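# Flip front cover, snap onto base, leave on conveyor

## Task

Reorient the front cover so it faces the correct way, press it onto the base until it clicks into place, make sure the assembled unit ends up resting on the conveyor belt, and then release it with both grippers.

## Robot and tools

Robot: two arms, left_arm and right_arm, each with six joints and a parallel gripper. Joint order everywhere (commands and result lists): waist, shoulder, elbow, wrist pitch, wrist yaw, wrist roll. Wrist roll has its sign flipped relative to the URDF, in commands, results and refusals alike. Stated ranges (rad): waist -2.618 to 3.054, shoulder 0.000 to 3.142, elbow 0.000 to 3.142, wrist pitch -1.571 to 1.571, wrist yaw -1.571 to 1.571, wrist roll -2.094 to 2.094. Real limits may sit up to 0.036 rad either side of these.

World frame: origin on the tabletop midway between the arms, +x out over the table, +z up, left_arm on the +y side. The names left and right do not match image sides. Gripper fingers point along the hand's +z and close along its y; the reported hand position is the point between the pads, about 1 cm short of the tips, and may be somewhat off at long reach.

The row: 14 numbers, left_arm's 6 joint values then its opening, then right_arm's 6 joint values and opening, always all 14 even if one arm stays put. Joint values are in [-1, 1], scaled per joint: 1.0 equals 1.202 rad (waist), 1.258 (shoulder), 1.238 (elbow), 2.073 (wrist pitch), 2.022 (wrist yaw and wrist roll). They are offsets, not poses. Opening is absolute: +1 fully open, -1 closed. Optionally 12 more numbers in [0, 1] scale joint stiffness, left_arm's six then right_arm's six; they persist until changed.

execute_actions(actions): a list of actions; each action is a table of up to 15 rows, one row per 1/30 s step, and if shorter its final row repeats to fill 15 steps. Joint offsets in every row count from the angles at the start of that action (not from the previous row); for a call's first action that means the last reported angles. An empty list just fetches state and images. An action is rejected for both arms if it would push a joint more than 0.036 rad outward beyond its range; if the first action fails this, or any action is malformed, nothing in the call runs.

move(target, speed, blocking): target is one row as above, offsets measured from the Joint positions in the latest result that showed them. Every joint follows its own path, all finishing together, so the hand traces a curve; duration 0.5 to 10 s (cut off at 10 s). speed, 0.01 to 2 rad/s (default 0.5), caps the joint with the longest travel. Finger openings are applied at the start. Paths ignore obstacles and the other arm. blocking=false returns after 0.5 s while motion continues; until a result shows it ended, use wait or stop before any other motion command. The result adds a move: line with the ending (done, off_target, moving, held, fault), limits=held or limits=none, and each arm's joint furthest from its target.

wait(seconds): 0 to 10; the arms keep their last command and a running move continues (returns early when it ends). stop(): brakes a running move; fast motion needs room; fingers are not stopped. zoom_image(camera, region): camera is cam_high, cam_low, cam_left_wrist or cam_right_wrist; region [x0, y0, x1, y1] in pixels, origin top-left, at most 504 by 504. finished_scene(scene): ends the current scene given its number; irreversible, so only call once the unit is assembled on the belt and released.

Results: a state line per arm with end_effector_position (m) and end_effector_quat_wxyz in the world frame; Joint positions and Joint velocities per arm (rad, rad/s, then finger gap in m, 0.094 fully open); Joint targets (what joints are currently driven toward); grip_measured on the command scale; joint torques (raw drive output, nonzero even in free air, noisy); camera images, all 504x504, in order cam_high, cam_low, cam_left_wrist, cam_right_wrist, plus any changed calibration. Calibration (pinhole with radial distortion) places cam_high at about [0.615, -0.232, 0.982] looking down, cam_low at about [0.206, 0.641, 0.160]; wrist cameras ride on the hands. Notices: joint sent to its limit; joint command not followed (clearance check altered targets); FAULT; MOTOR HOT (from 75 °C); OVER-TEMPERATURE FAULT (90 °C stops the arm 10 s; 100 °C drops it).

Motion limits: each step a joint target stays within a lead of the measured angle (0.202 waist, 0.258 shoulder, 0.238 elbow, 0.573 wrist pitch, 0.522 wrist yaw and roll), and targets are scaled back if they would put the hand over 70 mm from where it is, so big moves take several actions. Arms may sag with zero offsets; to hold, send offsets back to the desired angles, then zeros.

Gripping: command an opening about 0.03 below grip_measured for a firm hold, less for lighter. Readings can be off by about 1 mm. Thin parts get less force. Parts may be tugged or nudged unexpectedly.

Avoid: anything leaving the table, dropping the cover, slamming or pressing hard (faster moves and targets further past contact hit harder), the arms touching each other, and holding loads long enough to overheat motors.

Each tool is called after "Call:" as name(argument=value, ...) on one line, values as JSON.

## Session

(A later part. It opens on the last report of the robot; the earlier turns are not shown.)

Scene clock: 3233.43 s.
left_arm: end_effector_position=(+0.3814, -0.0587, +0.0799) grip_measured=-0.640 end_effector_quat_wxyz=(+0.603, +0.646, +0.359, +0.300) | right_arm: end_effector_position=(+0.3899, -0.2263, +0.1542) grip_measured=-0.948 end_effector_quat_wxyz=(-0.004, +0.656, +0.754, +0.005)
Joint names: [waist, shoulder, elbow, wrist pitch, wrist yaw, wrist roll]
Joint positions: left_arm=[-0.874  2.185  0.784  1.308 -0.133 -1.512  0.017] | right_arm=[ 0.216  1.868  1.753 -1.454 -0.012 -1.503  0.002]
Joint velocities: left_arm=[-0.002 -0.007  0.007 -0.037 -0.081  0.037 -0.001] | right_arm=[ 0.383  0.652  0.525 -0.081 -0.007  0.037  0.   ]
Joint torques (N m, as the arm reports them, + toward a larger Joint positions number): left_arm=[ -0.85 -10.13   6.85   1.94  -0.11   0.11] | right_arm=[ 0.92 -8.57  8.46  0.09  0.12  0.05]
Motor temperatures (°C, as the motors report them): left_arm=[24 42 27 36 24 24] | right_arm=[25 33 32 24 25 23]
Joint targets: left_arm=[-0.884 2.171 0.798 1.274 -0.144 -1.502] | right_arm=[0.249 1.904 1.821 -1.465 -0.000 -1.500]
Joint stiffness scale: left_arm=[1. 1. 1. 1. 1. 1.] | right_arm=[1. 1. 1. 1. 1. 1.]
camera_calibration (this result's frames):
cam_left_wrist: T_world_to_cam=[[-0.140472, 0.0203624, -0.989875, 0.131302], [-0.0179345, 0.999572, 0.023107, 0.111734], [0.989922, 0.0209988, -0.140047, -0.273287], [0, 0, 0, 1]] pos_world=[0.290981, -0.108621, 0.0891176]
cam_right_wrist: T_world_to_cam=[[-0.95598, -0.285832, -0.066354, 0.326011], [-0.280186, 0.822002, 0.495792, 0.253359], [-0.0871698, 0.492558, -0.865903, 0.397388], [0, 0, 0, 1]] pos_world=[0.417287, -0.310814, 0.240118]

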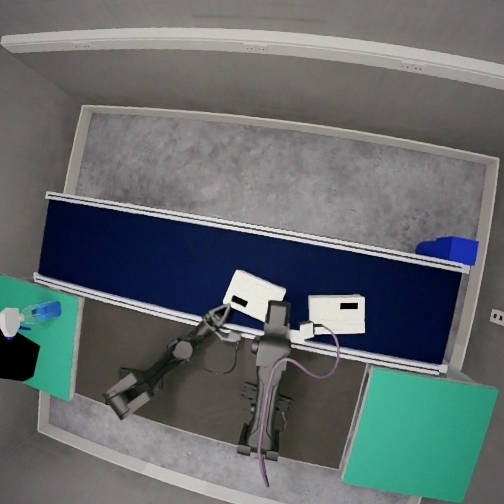

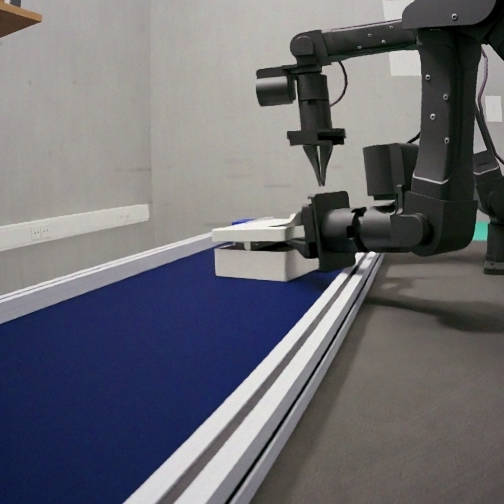

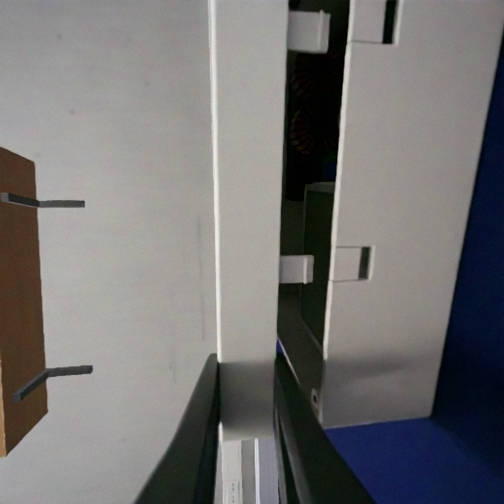

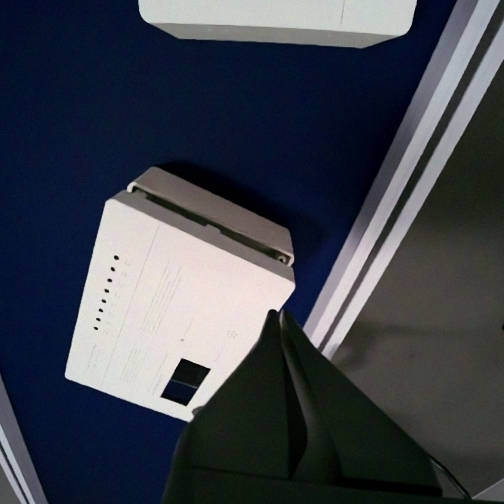

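Call:
execute_actions(actions=[[[-0.0083,-0.0111,0.0113,-0.016,-0.005,0.005,-0.665,0.031,0.033,0.060,-0.005,0.006,0.002,-0.95],[-0.0083,-0.0111,0.0113,-0.016,-0.005,0.005,-0.665,0.037,0.040,0.068,-0.005,0.006,0.002,-0.95],[-0.0083,-0.0111,0.0113,-0.016,-0.005,0.005,-0.665,0.045,0.050,0.079,-0.005,0.006,0.002,-0.95],[-0.0083,-0.0111,0.0113,-0.016,-0.005,0.005,-0.665,0.054,0.061,0.092,-0.005,0.006,0.002,-0.95],[-0.0083,-0.0111,0.0113,-0.016,-0.005,0.005,-0.665,0.064,0.073,0.106,-0.005,0.006,0.002,-0.95],[-0.0083,-0.0111,0.0113,-0.016,-0.005,0.005,-0.665,0.074,0.085,0.120,-0.005,0.006,0.002,-0.95],[-0.0083,-0.0111,0.0113,-0.016,-0.005,0.005,-0.665,0.084,0.097,0.134,-0.005,0.006,0.002,-0.95],[-0.0083,-0.0111,0.0113,-0.016,-0.005,0.005,-0.665,0.094,0.109,0.148,-0.005,0.006,0.002,-0.95],[-0.0083,-0.0111,0.0113,-0.016,-0.005,0.005,-0.665,0.103,0.120,0.161,-0.005,0.006,0.002,-0.95],[-0.0083,-0.0111,0.0113,-0.016,-0.005,0.005,-0.665,0.111,0.130,0.173,-0.005,0.006,0.002,-0.95],[-0.0083,-0.0111,0.0113,-0.016,-0.005,0.005,-0.665,0.118,0.138,0.183,-0.005,0.006,0.002,-0.95],[-0.0083,-0.0111,0.0113,-0.016,-0.005,0.005,-0.665,0.124,0.145,0.192,-0.005,0.006,0.002,-0.95],[-0.0083,-0.0111,0.0113,-0.016,-0.005,0.005,-0.665,0.128,0.150,0.198,-0.005,0.006,0.002,-0.95],[-0.0083,-0.0111,0.0113,-0.016,-0.005,0.005,-0.665,0.131,0.153,0.202,-0.005,0.006,0.002,-0.95],[-0.0083,-0.0111,0.0113,-0.016,-0.005,0.005,-0.665,0.132,0.154,0.204,-0.005,0.006,0.002,-0.95]]])

Call:
wait(seconds=0.6)

Scene clock: 3258.27 s.
left_arm: end_effector_position=(+0.3814, -0.0587, +0.0799) grip_measured=-0.640 end_effector_quat_wxyz=(+0.603, +0.646, +0.359, +0.300) | right_arm: end_effector_position=(+0.4291, -0.1630, +0.1385) grip_measured=-0.948 end_effector_quat_wxyz=(-0.000, +0.597, +0.802, +0.008)
Joint names: [waist, shoulder, elbow, wrist pitch, wrist yaw, wrist roll]
Joint positions: left_arm=[-0.874  2.185  0.784  1.308 -0.133 -1.512  0.017] | right_arm=[ 0.369  2.06   1.96  -1.459 -0.011 -1.503  0.002]
Joint velocities: left_arm=[ 0.022  0.002 -0.017 -0.051  0.037 -0.066  0.001] | right_arm=[ 0.159  0.217  0.129  0.007 -0.051  0.022 -0.001]
Joint torques (N m, as the arm reports them, + toward a larger Joint positions number): left_arm=[ -0.8  -10.14   6.89   1.94  -0.13   0.16] | right_arm=[ -0.39 -10.69   9.1    0.17   0.1    0.06]
Motor temperatures (°C, as the motors report them): left_arm=[24 42 27 36 24 24] | right_arm=[25 36 33 24 25 23]
Joint targets: left_arm=[-0.884 2.171 0.798 1.274 -0.144 -1.502] | right_arm=[0.374 2.061 2.006 -1.465 0.000 -1.499]
Joint stiffness scale: left_arm=[1. 1. 1. 1. 1. 1.] | right_arm=[1. 1. 1. 1. 1. 1.]
camera_calibration (this result's frames):
cam_left_wrist: T_world_to_cam=[[-0.140472, 0.0203624, -0.989875, 0.131302], [-0.0179345, 0.999572, 0.023107, 0.111734], [0.989922, 0.0209988, -0.140047, -0.273287], [0, 0, 0, 1]] pos_world=[0.290981, -0.108621, 0.0891176]
cam_right_wrist: T_world_to_cam=[[-0.900397, -0.428421, -0.0757609, 0.33474], [-0.407359, 0.76902, 0.492612, 0.266466], [-0.152784, 0.474409, -0.866945, 0.38145], [0, 0, 0, 1]] pos_world=[0.468226, -0.242471, 0.224792]

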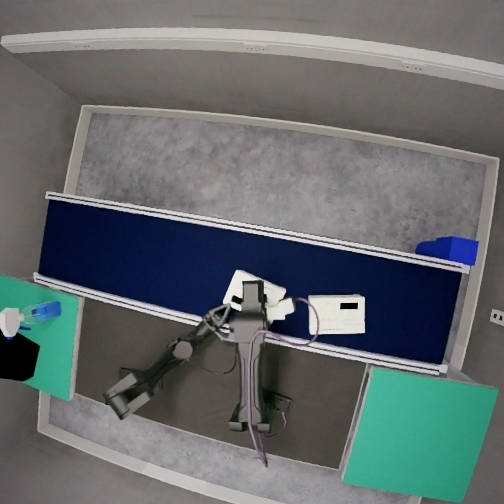

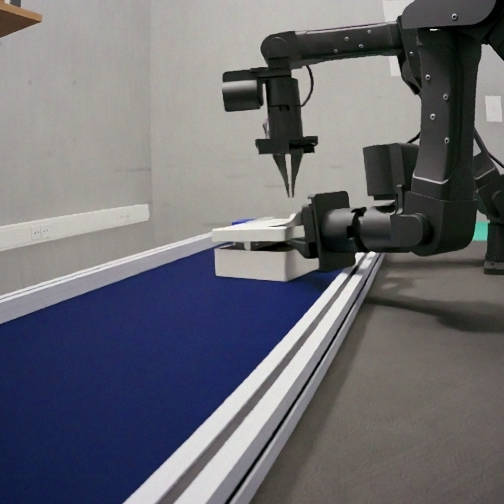

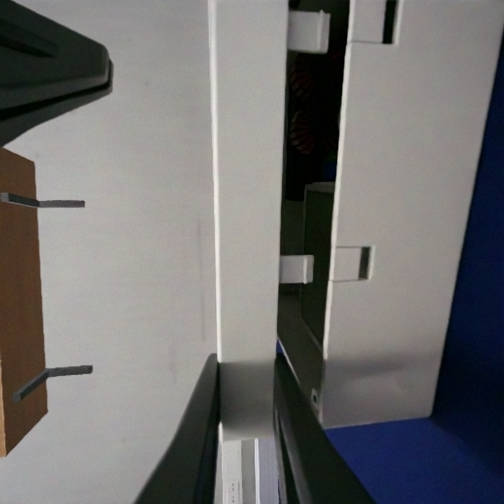

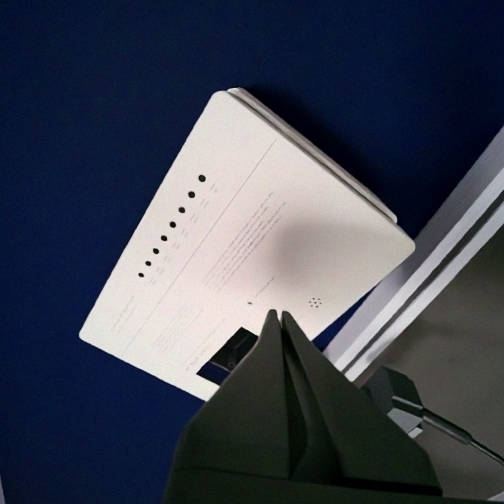

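Scene clock: 3258.87 s.
left_arm: end_effector_position=(+0.3814, -0.0587, +0.0799) grip_measured=-0.640 end_effector_quat_wxyz=(+0.603, +0.646, +0.359, +0.300) | right_arm: end_effector_position=(+0.4308, -0.1603, +0.1369) grip_measured=-0.948 end_effector_quat_wxyz=(-0.001, +0.594, +0.804, +0.008)
Joint names: [waist, shoulder, elbow, wrist pitch, wrist yaw, wrist roll]
Joint positions: left_arm=[-0.874  2.185  0.784  1.308 -0.133 -1.512  0.017] | right_arm=[ 0.375  2.07   1.969 -1.459 -0.011 -1.503  0.002]
Joint velocities: left_arm=[-0.002  0.007 -0.007  0.007  0.022  0.022  0.001] | right_arm=[-0.012 -0.007 -0.022 -0.022  0.007 -0.007  0.   ]
Joint torques (N m, as the arm reports them, + toward a larger Joint positions number): left_arm=[ -0.75 -10.15   6.89   1.95  -0.13   0.13] | right_arm=[ -0.08 -10.68   8.82   0.12   0.13   0.06]
Motor temperatures (°C, as the motors report them): left_arm=[24 42 27 36 24 24] | right_arm=[25 37 33 24 25 23]
Joint targets: left_arm=[-0.884 2.171 0.798 1.274 -0.144 -1.502] | right_arm=[0.374 2.061 2.006 -1.465 0.000 -1.499]
Joint stiffness scale: left_arm=[1. 1. 1. 1. 1. 1.] | right_arm=[1. 1. 1. 1. 1. 1.]
wait: 0.60 s; at rest by 0.40 s
camera_calibration (this result's frames):
cam_left_wrist: T_world_to_cam=[[-0.140472, 0.0203624, -0.989875, 0.131302], [-0.0179345, 0.999572, 0.023107, 0.111734], [0.989922, 0.0209988, -0.140047, -0.273287], [0, 0, 0, 1]] pos_world=[0.290981, -0.108621, 0.0891176]
cam_right_wrist: T_world_to_cam=[[-0.898015, -0.433586, -0.0746471, 0.335261], [-0.411204, 0.766805, 0.492871, 0.267116], [-0.156462, 0.473301, -0.866895, 0.380403], [0, 0, 0, 1]] pos_world=[0.470427, -0.239506, 0.223142]

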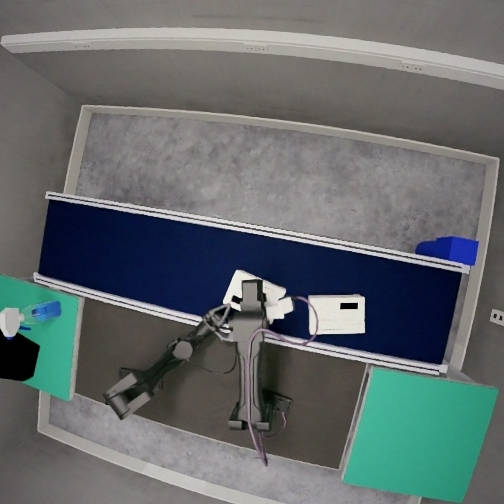

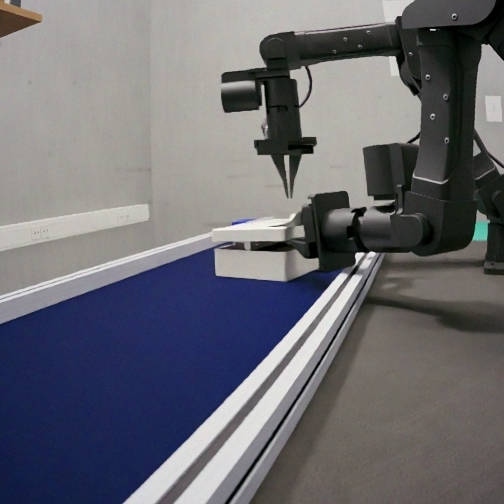

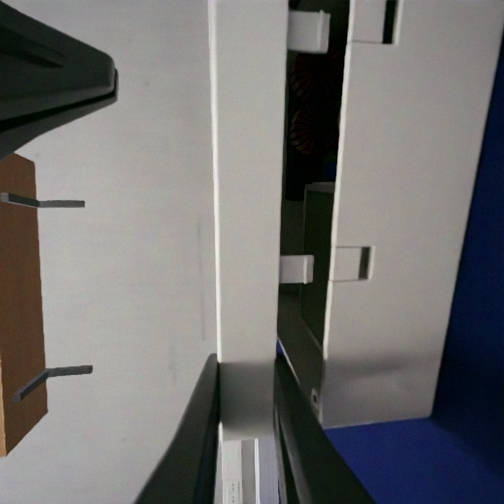

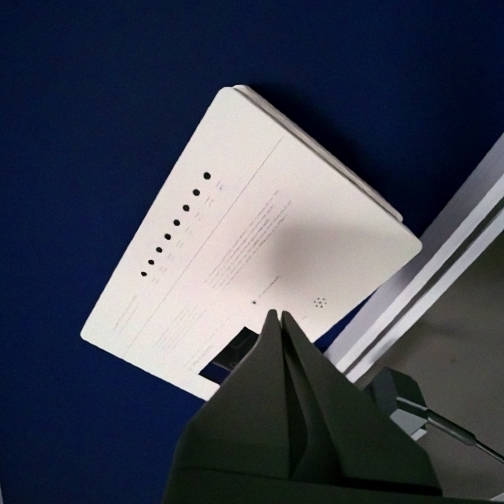

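Call:
execute_actions(actions=[[[-0.0083,-0.0111,0.0113,-0.016,-0.005,0.005,-0.665,0.0,-0.007,0.020,0.0,0.005,0.002,-1.0],[-0.0083,-0.0111,0.0113,-0.016,-0.005,0.005,-0.665,0.0,-0.007,0.008,0.004,0.005,0.002,-1.0],[-0.0083,-0.0111,0.0113,-0.016,-0.005,0.005,-0.665,0.0,-0.007,-0.004,0.009,0.005,0.002,-1.0],[-0.0083,-0.0111,0.0113,-0.016,-0.005,0.005,-0.665,0.0,-0.007,-0.014,0.015,0.005,0.002,-1.0],[-0.0083,-0.0111,0.0113,-0.016,-0.005,0.005,-0.665,0.0,-0.007,-0.024,0.021,0.005,0.002,-1.0],[-0.0083,-0.0111,0.0113,-0.016,-0.005,0.005,-0.665,0.0,-0.007,-0.034,0.027,0.005,0.002,-1.0],[-0.0083,-0.0111,0.0113,-0.016,-0.005,0.005,-0.665,0.0,-0.007,-0.044,0.033,0.005,0.002,-1.0],[-0.0083,-0.0111,0.0113,-0.016,-0.005,0.005,-0.665,0.0,-0.007,-0.054,0.039,0.005,0.002,-1.0],[-0.0083,-0.0111,0.0113,-0.016,-0.005,0.005,-0.665,0.0,-0.007,-0.064,0.045,0.005,0.002,-1.0],[-0.0083,-0.0111,0.0113,-0.016,-0.005,0.005,-0.665,0.0,-0.007,-0.074,0.051,0.005,0.002,-1.0],[-0.0083,-0.0111,0.0113,-0.016,-0.005,0.005,-0.665,0.0,-0.007,-0.084,0.056,0.005,0.002,-1.0],[-0.0083,-0.0111,0.0113,-0.016,-0.005,0.005,-0.665,0.0,-0.007,-0.093,0.061,0.005,0.002,-1.0],[-0.0083,-0.0111,0.0113,-0.016,-0.005,0.005,-0.665,0.0,-0.007,-0.100,0.065,0.005,0.002,-1.0],[-0.0083,-0.0111,0.0113,-0.016,-0.005,0.005,-0.665,0.0,-0.007,-0.106,0.068,0.005,0.002,-1.0],[-0.0083,-0.0111,0.0113,-0.016,-0.005,0.005,-0.665,0.0,-0.007,-0.110,0.070,0.005,0.002,-1.0]]])

Call:
wait(seconds=0.6)

Scene clock: 3317.53 s.
left_arm: end_effector_position=(+0.3814, -0.0587, +0.0799) grip_measured=-0.640 end_effector_quat_wxyz=(+0.603, +0.646, +0.359, +0.300) | right_arm: end_effector_position=(+0.4300, -0.1605, +0.1087) grip_measured=-0.994 end_effector_quat_wxyz=(-0.005, +0.594, +0.804, +0.003)
Joint names: [waist, shoulder, elbow, wrist pitch, wrist yaw, wrist roll]
Joint positions: left_arm=[-0.874  2.185  0.784  1.308 -0.133 -1.512  0.017] | right_arm=[ 0.375  2.07   1.857 -1.359 -0.011 -1.503  0.   ]
Joint velocities: left_arm=[ 0.017 -0.012  0.007 -0.037 -0.022 -0.051 -0.   ] | right_arm=[-0.012  0.002 -0.237  0.212  0.081 -0.007 -0.   ]
Joint torques (N m, as the arm reports them, + toward a larger Joint positions number): left_arm=[ -0.87 -10.17   6.93   1.93  -0.13   0.12] | right_arm=[ -0.03 -10.7    5.27   0.24   0.12   0.07]
Motor temperatures (°C, as the motors report them): left_arm=[24 43 27 36 24 24] | right_arm=[25 41 34 23 25 23]
Joint targets: left_arm=[-0.884 2.171 0.798 1.274 -0.144 -1.502] | right_arm=[0.375 2.061 1.833 -1.314 -0.001 -1.499]
Joint stiffness scale: left_arm=[1. 1. 1. 1. 1. 1.] | right_arm=[1. 1. 1. 1. 1. 1.]
camera_calibration (this result's frames):
cam_left_wrist: T_world_to_cam=[[-0.140472, 0.0203624, -0.989875, 0.131302], [-0.0179345, 0.999572, 0.023107, 0.111734], [0.989922, 0.0209988, -0.140047, -0.273287], [0, 0, 0, 1]] pos_world=[0.290981, -0.108621, 0.0891176]
cam_right_wrist: T_world_to_cam=[[-0.898855, -0.433783, -0.0623898, 0.33139], [-0.405145, 0.768224, 0.49567, 0.27815], [-0.167084, 0.470813, -0.866267, 0.360032], [0, 0, 0, 1]] pos_world=[0.470719, -0.239438, 0.194688]

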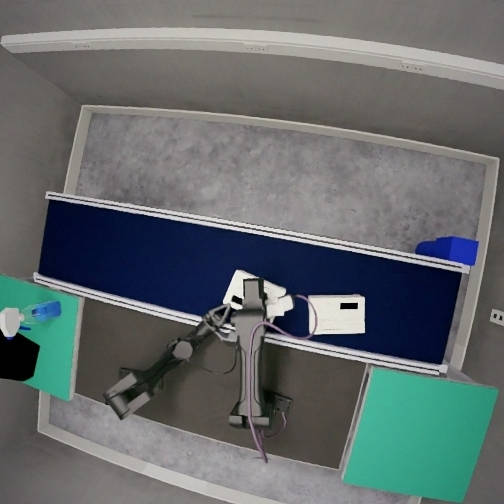

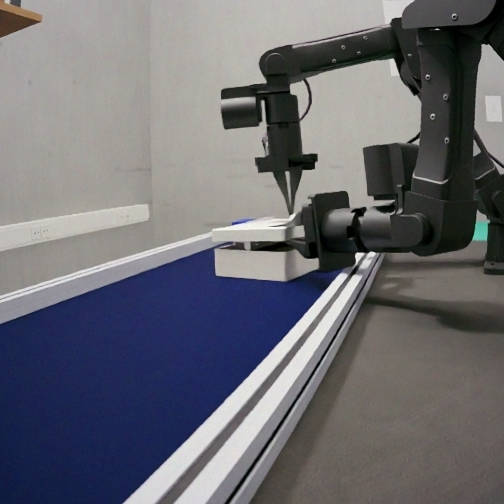

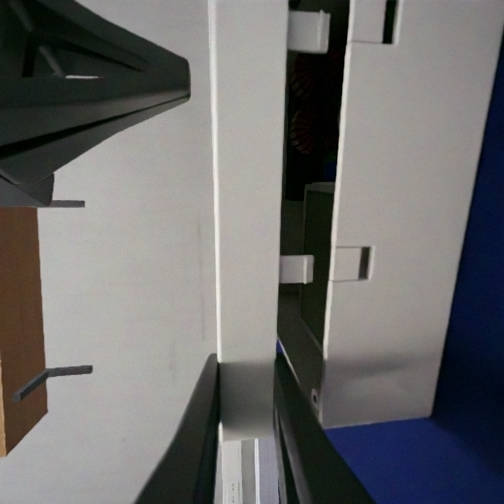

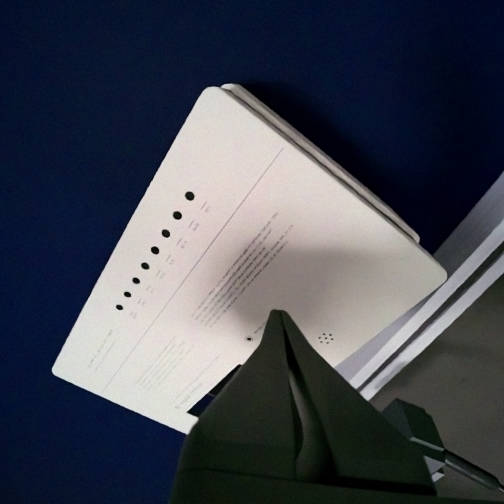

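Scene clock: 3318.13 s.
left_arm: end_effector_position=(+0.3814, -0.0587, +0.0799) grip_measured=-0.640 end_effector_quat_wxyz=(+0.603, +0.646, +0.359, +0.300) | right_arm: end_effector_position=(+0.4356, -0.1592, +0.1057) grip_measured=-0.994 end_effector_quat_wxyz=(+0.003, +0.594, +0.804, +0.012)
Joint names: [waist, shoulder, elbow, wrist pitch, wrist yaw, wrist roll]
Joint positions: left_arm=[-0.874  2.185  0.784  1.308 -0.133 -1.512  0.017] | right_arm=[ 0.375  2.07   1.845 -1.324 -0.011 -1.503  0.   ]
Joint velocities: left_arm=[-0.007 -0.007 -0.002  0.037  0.007 -0.081 -0.   ] | right_arm=[-0.002  0.002 -0.002 -0.095 -0.022  0.007  0.001]
Joint torques (N m, as the arm reports them, + toward a larger Joint positions number): left_arm=[ -0.79 -10.11   6.85   1.93  -0.14   0.11] | right_arm=[ -0.03 -10.87   5.08   0.31   0.12   0.07]
Motor temperatures (°C, as the motors report them): left_arm=[24 43 27 36 24 24] | right_arm=[25 41 33 23 25 23]
Joint targets: left_arm=[-0.884 2.171 0.798 1.274 -0.144 -1.502] | right_arm=[0.375 2.061 1.833 -1.314 -0.001 -1.499]
Joint stiffness scale: left_arm=[1. 1. 1. 1. 1. 1.] | right_arm=[1. 1. 1. 1. 1. 1.]
wait: 0.60 s; at rest by 0.57 s
camera_calibration (this result's frames):
cam_left_wrist: T_world_to_cam=[[-0.140472, 0.0203624, -0.989875, 0.131302], [-0.0179345, 0.999572, 0.023107, 0.111734], [0.989922, 0.0209988, -0.140047, -0.273287], [0, 0, 0, 1]] pos_world=[0.290981, -0.108621, 0.0891176]
cam_right_wrist: T_world_to_cam=[[-0.897216, -0.433399, -0.0846671, 0.338508], [-0.416135, 0.76565, 0.490522, 0.285835], [-0.147766, 0.475337, -0.867306, 0.350141], [0, 0, 0, 1]] pos_world=[0.4744, -0.238576, 0.192132]

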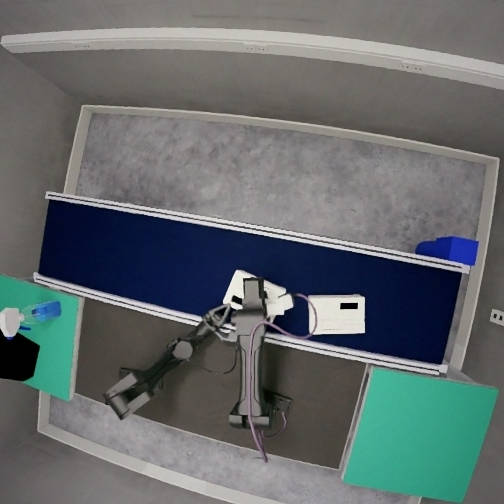

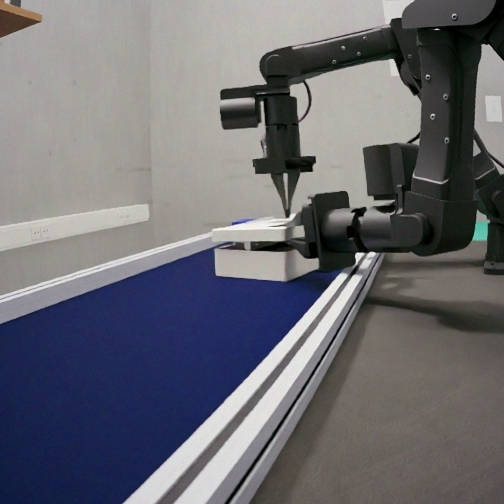

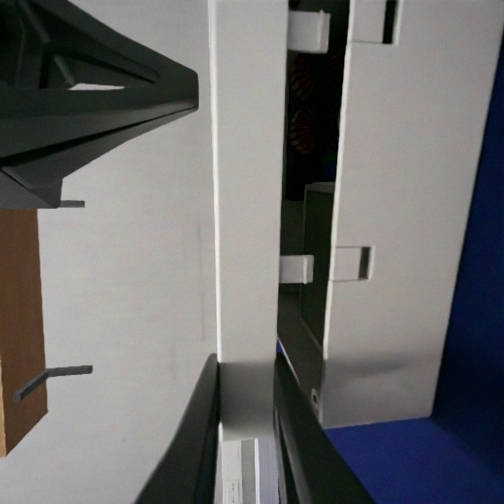

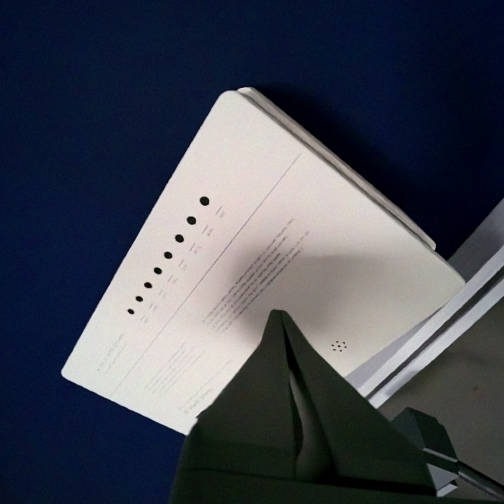

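Call:
execute_actions(actions=[[[-0.0083,-0.0111,0.0113,-0.016,-0.005,0.005,-0.665,0.0,-0.007,-0.012,0.0,0.005,0.002,-1.0],[-0.0083,-0.0111,0.0113,-0.016,-0.005,0.005,-0.665,0.0,-0.007,-0.015,0.0,0.005,0.002,-1.0],[-0.0083,-0.0111,0.0113,-0.016,-0.005,0.005,-0.665,0.0,-0.007,-0.018,0.0,0.005,0.002,-1.0],[-0.0083,-0.0111,0.0113,-0.016,-0.005,0.005,-0.665,0.0,-0.007,-0.021,0.0,0.005,0.002,-1.0],[-0.0083,-0.0111,0.0113,-0.016,-0.005,0.005,-0.665,0.0,-0.007,-0.024,0.0,0.005,0.002,-1.0],[-0.0083,-0.0111,0.0113,-0.016,-0.005,0.005,-0.665,0.0,-0.007,-0.027,0.0,0.005,0.002,-1.0],[-0.0083,-0.0111,0.0113,-0.016,-0.005,0.005,-0.665,0.0,-0.007,-0.030,0.0,0.005,0.002,-1.0],[-0.0083,-0.0111,0.0113,-0.016,-0.005,0.005,-0.665,0.0,-0.007,-0.032,0.0,0.005,0.002,-1.0],[-0.0083,-0.0111,0.0113,-0.016,-0.005,0.005,-0.665,0.0,-0.007,-0.034,0.0,0.005,0.002,-1.0]]])

Call:
wait(seconds=0.4)

Scene clock: 3340.27 s.
left_arm: end_effector_position=(+0.3814, -0.0587, +0.0799) grip_measured=-0.640 end_effector_quat_wxyz=(+0.603, +0.646, +0.359, +0.300) | right_arm: end_effector_position=(+0.4293, -0.1607, +0.0987) grip_measured=-0.994 end_effector_quat_wxyz=(-0.006, +0.594, +0.804, +0.001)
Joint names: [waist, shoulder, elbow, wrist pitch, wrist yaw, wrist roll]
Joint positions: left_arm=[-0.874  2.185  0.784  1.308 -0.133 -1.512  0.017] | right_arm=[ 0.375  2.07   1.817 -1.323 -0.011 -1.503  0.   ]
Joint velocities: left_arm=[-0.002  0.007 -0.007 -0.022 -0.051  0.037 -0.001] | right_arm=[ 0.002 -0.007  0.002  0.007  0.007  0.007 -0.001]
Joint torques (N m, as the arm reports them, + toward a larger Joint positions number): left_arm=[ -0.93 -10.08   6.8    1.92  -0.13   0.11] | right_arm=[ -0.07 -10.65   4.79   0.13   0.06   0.09]
Motor temperatures (°C, as the motors report them): left_arm=[24 43 27 36 24 24] | right_arm=[25 41 31 23 25 23]
Joint targets: left_arm=[-0.884 2.171 0.798 1.274 -0.144 -1.502] | right_arm=[0.375 2.061 1.803 -1.324 -0.001 -1.499]
Joint stiffness scale: left_arm=[1. 1. 1. 1. 1. 1.] | right_arm=[1. 1. 1. 1. 1. 1.]
camera_calibration (this result's frames):
cam_left_wrist: T_world_to_cam=[[-0.140472, 0.0203624, -0.989875, 0.131302], [-0.0179345, 0.999572, 0.023107, 0.111734], [0.989922, 0.0209988, -0.140047, -0.273287], [0, 0, 0, 1]] pos_world=[0.290981, -0.108621, 0.0891176]
cam_right_wrist: T_world_to_cam=[[-0.899058, -0.43383, -0.0590451, 0.329753], [-0.403487, 0.768612, 0.49642, 0.282213], [-0.169979, 0.470134, -0.866072, 0.352438], [0, 0, 0, 1]] pos_world=[0.470244, -0.239549, 0.184611]

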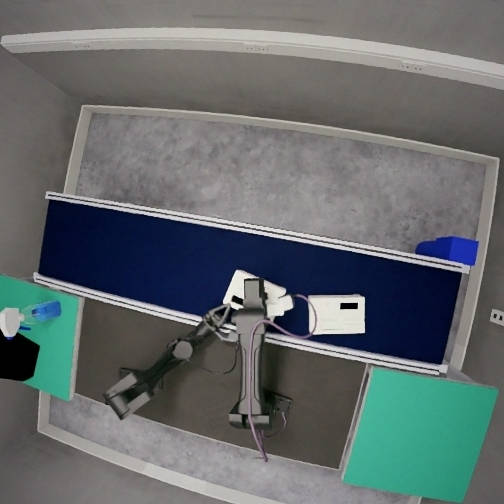

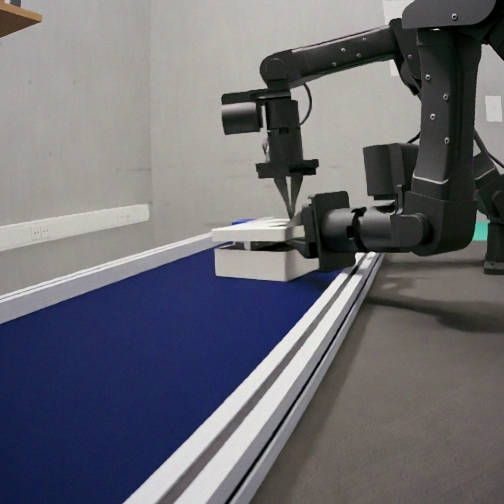

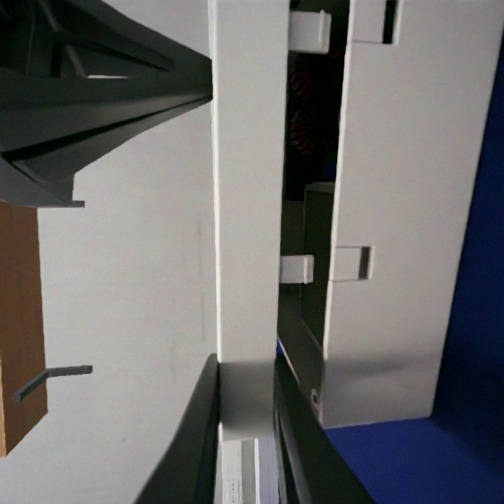

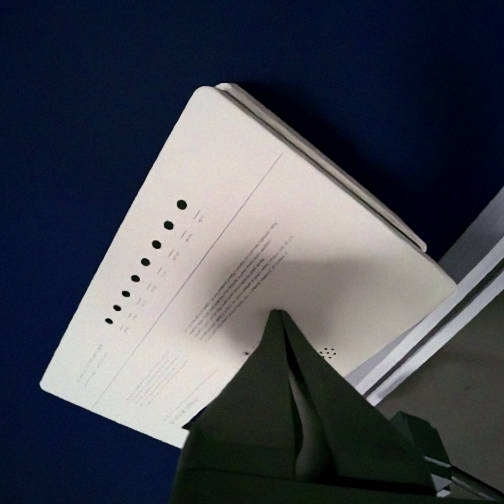

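Scene clock: 3340.67 s.
left_arm: end_effector_position=(+0.3814, -0.0587, +0.0799) grip_measured=-0.640 end_effector_quat_wxyz=(+0.603, +0.646, +0.359, +0.300) | right_arm: end_effector_position=(+0.4293, -0.1607, +0.0987) grip_measured=-0.994 end_effector_quat_wxyz=(-0.006, +0.594, +0.804, +0.001)
Joint names: [waist, shoulder, elbow, wrist pitch, wrist yaw, wrist roll]
Joint positions: left_arm=[-0.874  2.185  0.784  1.308 -0.133 -1.512  0.017] | right_arm=[ 0.375  2.07   1.817 -1.323 -0.011 -1.503  0.   ]
Joint velocities: left_arm=[-0.007  0.002 -0.022 -0.11   0.007  0.022 -0.001] | right_arm=[-0.017 -0.002  0.002  0.022  0.007  0.007  0.   ]
Joint torques (N m, as the arm reports them, + toward a larger Joint positions number): left_arm=[ -0.9  -10.07   6.85   1.97  -0.12   0.13] | right_arm=[ -0.03 -10.64   4.79   0.13   0.12   0.07]
Motor temperatures (°C, as the motors report them): left_arm=[24 43 27 36 24 24] | right_arm=[25 41 31 23 25 23]
Joint targets: left_arm=[-0.884 2.171 0.798 1.274 -0.144 -1.502] | right_arm=[0.375 2.061 1.803 -1.324 -0.001 -1.499]
Joint stiffness scale: left_arm=[1. 1. 1. 1. 1. 1.] | right_arm=[1. 1. 1. 1. 1. 1.]
wait: 0.40 s; at rest by 0.17 s
camera_calibration (this result's frames):
cam_left_wrist: T_world_to_cam=[[-0.140472, 0.0203624, -0.989875, 0.131302], [-0.0179345, 0.999572, 0.023107, 0.111734], [0.989922, 0.0209988, -0.140047, -0.273287], [0, 0, 0, 1]] pos_world=[0.290981, -0.108621, 0.0891176]
cam_right_wrist: T_world_to_cam=[[-0.899058, -0.43383, -0.0590451, 0.329753], [-0.403487, 0.768612, 0.49642, 0.282213], [-0.169979, 0.470134, -0.866072, 0.352438], [0, 0, 0, 1]] pos_world=[0.470244, -0.239549, 0.184611]

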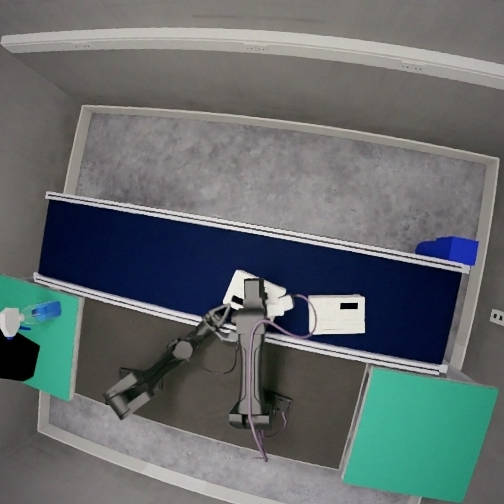

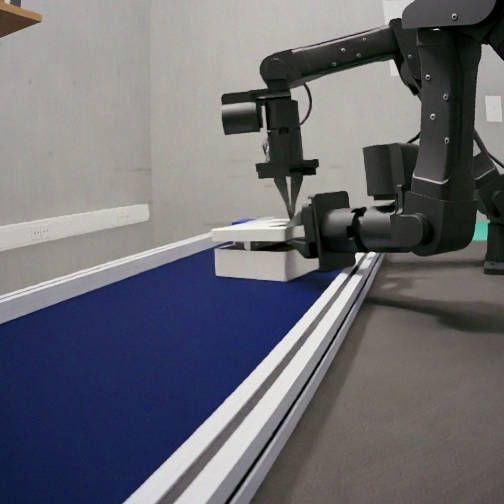

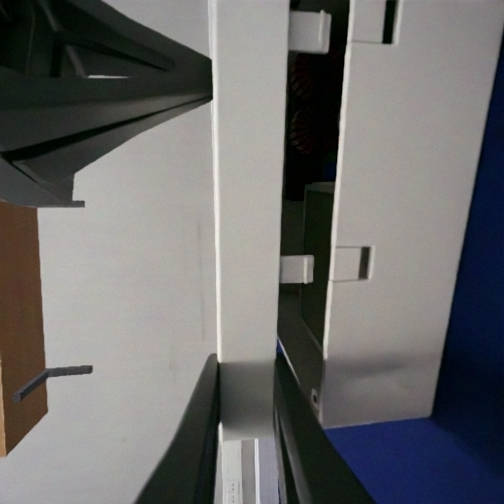

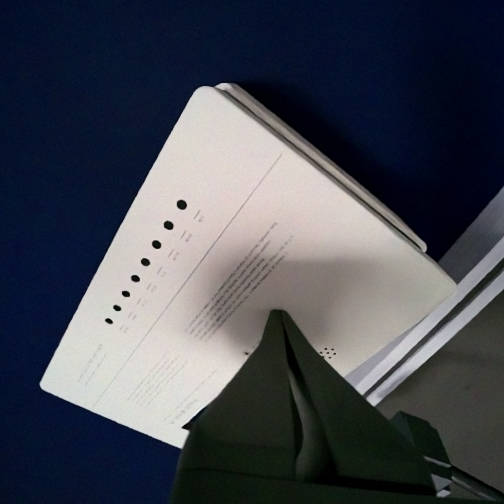

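Call:
execute_actions(actions=[[[-0.0083,-0.0111,0.0113,-0.016,-0.005,0.005,-0.665,0.0,-0.005,-0.008,0.0,0.005,0.002,-1.0],[-0.0083,-0.0111,0.0113,-0.016,-0.005,0.005,-0.665,0.0,-0.002,-0.008,0.0,0.005,0.002,-1.0],[-0.0083,-0.0111,0.0113,-0.016,-0.005,0.005,-0.665,0.0,0.001,-0.008,0.0,0.005,0.002,-1.0],[-0.0083,-0.0111,0.0113,-0.016,-0.005,0.005,-0.665,0.0,0.004,-0.008,0.0,0.005,0.002,-1.0],[-0.0083,-0.0111,0.0113,-0.016,-0.005,0.005,-0.665,0.0,0.007,-0.008,0.0,0.005,0.002,-1.0],[-0.0083,-0.0111,0.0113,-0.016,-0.005,0.005,-0.665,0.0,0.010,-0.008,0.0,0.005,0.002,-1.0],[-0.0083,-0.0111,0.0113,-0.016,-0.005,0.005,-0.665,0.0,0.012,-0.008,0.0,0.005,0.002,-1.0]]])

Scene clock: 3371.90 s.
left_arm: end_effector_position=(+0.3814, -0.0587, +0.0799) grip_measured=-0.640 end_effector_quat_wxyz=(+0.603, +0.646, +0.359, +0.300) | right_arm: end_effector_position=(+0.4291, -0.1607, +0.0982) grip_measured=-0.994 end_effector_quat_wxyz=(-0.006, +0.594, +0.804, +0.001)
Joint names: [waist, shoulder, elbow, wrist pitch, wrist yaw, wrist roll]
Joint positions: left_arm=[-0.874  2.185  0.784  1.308 -0.133 -1.512  0.017] | right_arm=[ 0.375  2.072  1.817 -1.324 -0.011 -1.503  0.   ]
Joint velocities: left_arm=[-0.017  0.002  0.022  0.095 -0.066  0.007  0.   ] | right_arm=[ 0.007 -0.002  0.002  0.007 -0.022  0.022  0.   ]
Joint torques (N m, as the arm reports them, + toward a larger Joint positions number): left_arm=[ -0.85 -10.11   6.81   1.95  -0.14   0.14] | right_arm=[-0.09 -8.96  5.17  0.15  0.13  0.06]
Motor temperatures (°C, as the motors report them): left_arm=[24 43 27 36 24 24] | right_arm=[25 42 30 23 25 23]
Joint targets: left_arm=[-0.884 2.171 0.798 1.274 -0.144 -1.502] | right_arm=[0.375 2.086 1.808 -1.323 -0.001 -1.499]
Joint stiffness scale: left_arm=[1. 1. 1. 1. 1. 1.] | right_arm=[1. 1. 1. 1. 1. 1.]
camera_calibration (this result's frames):
cam_left_wrist: T_world_to_cam=[[-0.140472, 0.0203624, -0.989875, 0.131302], [-0.0179345, 0.999572, 0.023107, 0.111734], [0.989922, 0.0209988, -0.140047, -0.273287], [0, 0, 0, 1]] pos_world=[0.290981, -0.108621, 0.0891176]
cam_right_wrist: T_world_to_cam=[[-0.899166, -0.433855, -0.0571866, 0.329457], [-0.402565, 0.768828, 0.496834, 0.28207], [-0.171588, 0.469758, -0.865959, 0.352552], [0, 0, 0, 1]] pos_world=[0.470281, -0.239541, 0.183994]

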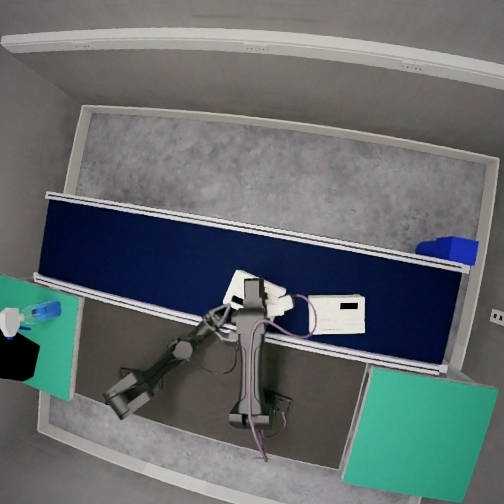

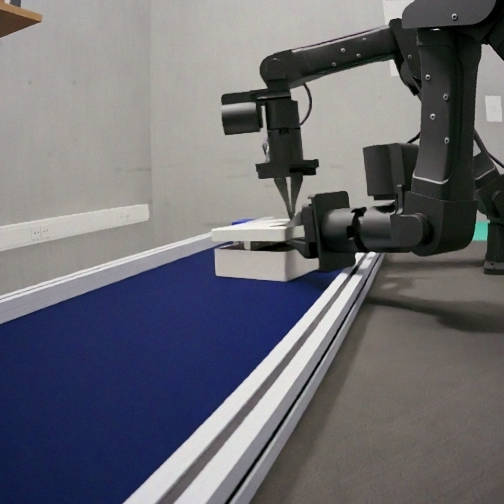

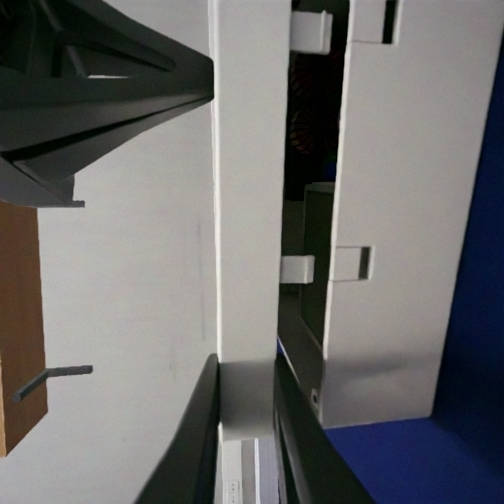

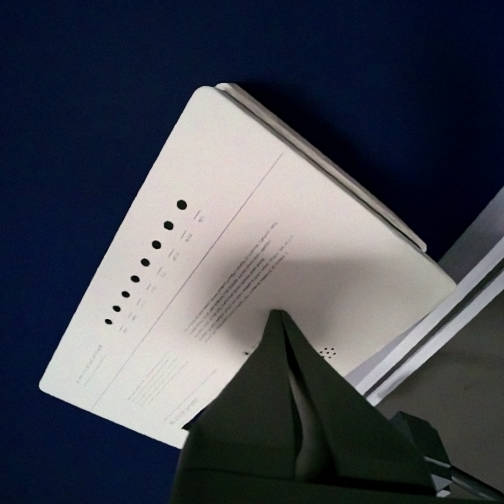

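Call:
execute_actions(actions=[])

Scene clock: 3409.43 s.
left_arm: end_effector_position=(+0.3814, -0.0587, +0.0799) grip_measured=-0.640 end_effector_quat_wxyz=(+0.603, +0.646, +0.359, +0.300) | right_arm: end_effector_position=(+0.4291, -0.1607, +0.0982) grip_measured=-0.994 end_effector_quat_wxyz=(-0.006, +0.594, +0.804, +0.001)
Joint names: [waist, shoulder, elbow, wrist pitch, wrist yaw, wrist roll]
Joint positions: left_arm=[-0.874  2.185  0.784  1.308 -0.133 -1.512  0.017] | right_arm=[ 0.375  2.072  1.817 -1.324 -0.011 -1.503  0.   ]
Joint velocities: left_arm=[ 0.012 -0.012  0.007 -0.007  0.022 -0.007 -0.   ] | right_arm=[ 0.017 -0.002 -0.007  0.022  0.007  0.022  0.   ]
Joint torques (N m, as the arm reports them, + toward a larger Joint positions number): left_arm=[ -0.81 -10.17   6.87   1.95  -0.12   0.13] | right_arm=[-0.03 -8.96  5.16  0.15  0.12  0.06]
Motor temperatures (°C, as the motors report them): left_arm=[24 43 27 36 24 24] | right_arm=[25 40 30 23 25 23]
Joint targets: left_arm=[-0.884 2.171 0.798 1.274 -0.144 -1.502] | right_arm=[0.375 2.086 1.808 -1.323 -0.001 -1.499]
Joint stiffness scale: left_arm=[1. 1. 1. 1. 1. 1.] | right_arm=[1. 1. 1. 1. 1. 1.]
camera_calibration (this result's frames):
cam_left_wrist: T_world_to_cam=[[-0.140472, 0.0203624, -0.989875, 0.131302], [-0.0179345, 0.999572, 0.023107, 0.111734], [0.989922, 0.0209988, -0.140047, -0.273287], [0, 0, 0, 1]] pos_world=[0.290981, -0.108621, 0.0891176]
cam_right_wrist: T_world_to_cam=[[-0.899166, -0.433855, -0.0571866, 0.329457], [-0.402565, 0.768828, 0.496834, 0.28207], [-0.171588, 0.469758, -0.865959, 0.352552], [0, 0, 0, 1]] pos_world=[0.470281, -0.239541, 0.183994]

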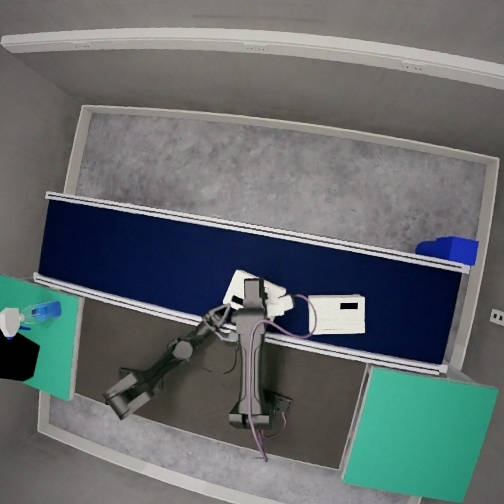

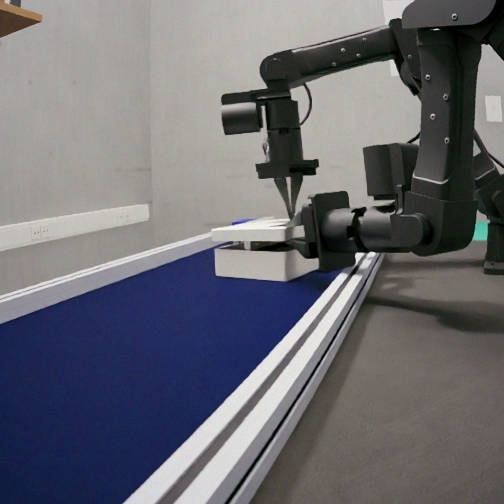

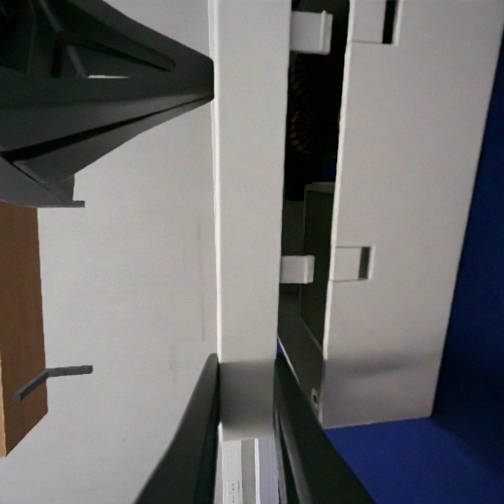

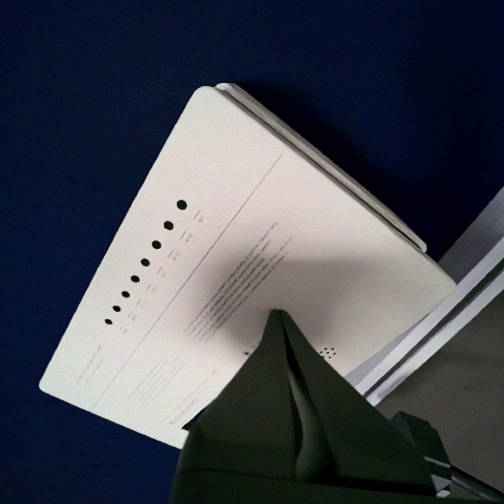

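Call:
execute_actions(actions=[[[-0.0083,-0.0111,0.0113,-0.016,-0.005,0.005,-0.665,0,0.014,-0.0073,0.0005,0.005,0.002,-1.0],[-0.0083,-0.0111,0.0113,-0.016,-0.005,0.005,-0.665,0,0.017,-0.0073,0.0005,0.005,0.002,-1.0],[-0.0083,-0.0111,0.0113,-0.016,-0.005,0.005,-0.665,0,0.020,-0.0073,0.0005,0.005,0.002,-1.0],[-0.0083,-0.0111,0.0113,-0.016,-0.005,0.005,-0.665,0,0.023,-0.0073,0.0005,0.005,0.002,-1.0],[-0.0083,-0.0111,0.0113,-0.016,-0.005,0.005,-0.665,0,0.026,-0.0073,0.0005,0.005,0.002,-1.0],[-0.0083,-0.0111,0.0113,-0.016,-0.005,0.005,-0.665,0,0.029,-0.0073,0.0005,0.005,0.002,-1.0],[-0.0083,-0.0111,0.0113,-0.016,-0.005,0.005,-0.665,0,0.032,-0.0073,0.0005,0.005,0.002,-1.0]]])

Scene clock: 3425.07 s.
left_arm: end_effector_position=(+0.3813, -0.0588, +0.0799) grip_measured=-0.640 end_effector_quat_wxyz=(+0.602, +0.647, +0.358, +0.301) | right_arm: end_effector_position=(+0.4286, -0.1610, +0.0969) grip_measured=-0.994 end_effector_quat_wxyz=(-0.008, +0.594, +0.804, -0.002)
Joint names: [waist, shoulder, elbow, wrist pitch, wrist yaw, wrist roll]
Joint positions: left_arm=[-0.875  2.185  0.784  1.308 -0.135 -1.517  0.017] | right_arm=[ 0.375  2.075  1.817 -1.326 -0.01  -1.503  0.   ]
Joint velocities: left_arm=[ 0.017 -0.002 -0.007  0.022 -0.022 -0.007  0.   ] | right_arm=[-0.012 -0.022  0.007 -0.022 -0.022 -0.007  0.001]
Joint torques (N m, as the arm reports them, + toward a larger Joint positions number): left_arm=[ -0.75 -10.16   6.76   1.97  -0.14   0.22] | right_arm=[-0.03 -7.27  5.23  0.17  0.11  0.07]
Motor temperatures (°C, as the motors report them): left_arm=[24 43 27 36 24 24] | right_arm=[25 40 30 23 25 23]
Joint targets: left_arm=[-0.884 2.171 0.798 1.274 -0.143 -1.502] | right_arm=[0.375 2.112 1.808 -1.323 -0.000 -1.499]
Joint stiffness scale: left_arm=[1. 1. 1. 1. 1. 1.] | right_arm=[1. 1. 1. 1. 1. 1.]
camera_calibration (this result's frames):
cam_left_wrist: T_world_to_cam=[[-0.137847, 0.0241685, -0.990159, 0.130534], [-0.0179524, 0.999477, 0.0268952, 0.111568], [0.990291, 0.0214832, -0.137341, -0.273478], [0, 0, 0, 1]] pos_world=[0.290819, -0.108789, 0.0886887]
cam_right_wrist: T_world_to_cam=[[-0.899436, -0.433969, -0.051816, 0.328397], [-0.400072, 0.7698, 0.497343, 0.281745], [-0.175943, 0.468058, -0.866005, 0.353068], [0, 0, 0, 1]] pos_world=[0.470211, -0.239629, 0.182651]

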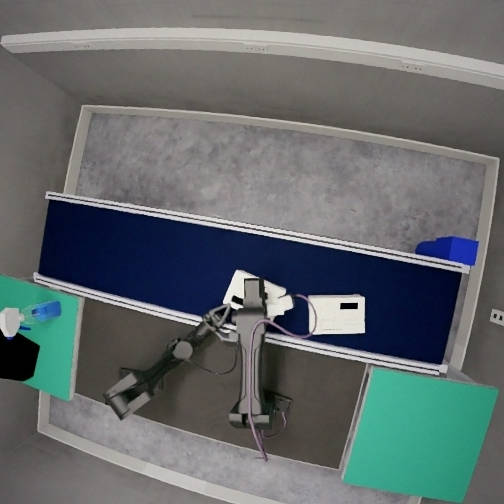

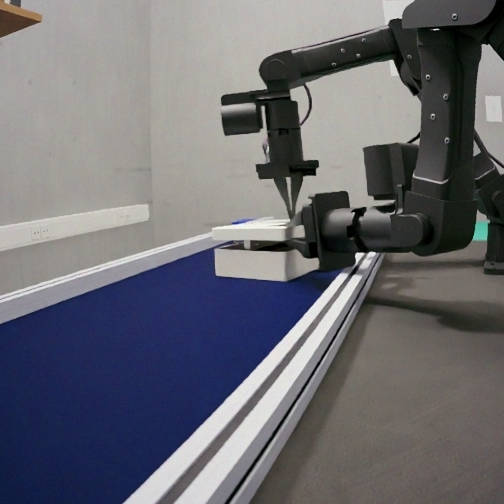

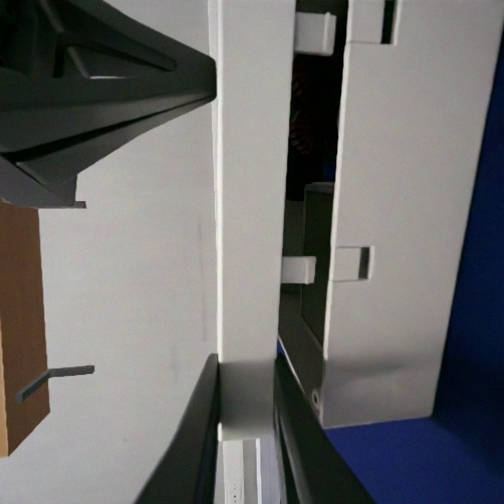

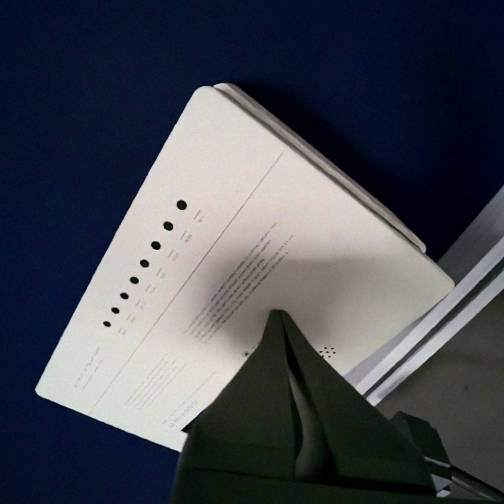

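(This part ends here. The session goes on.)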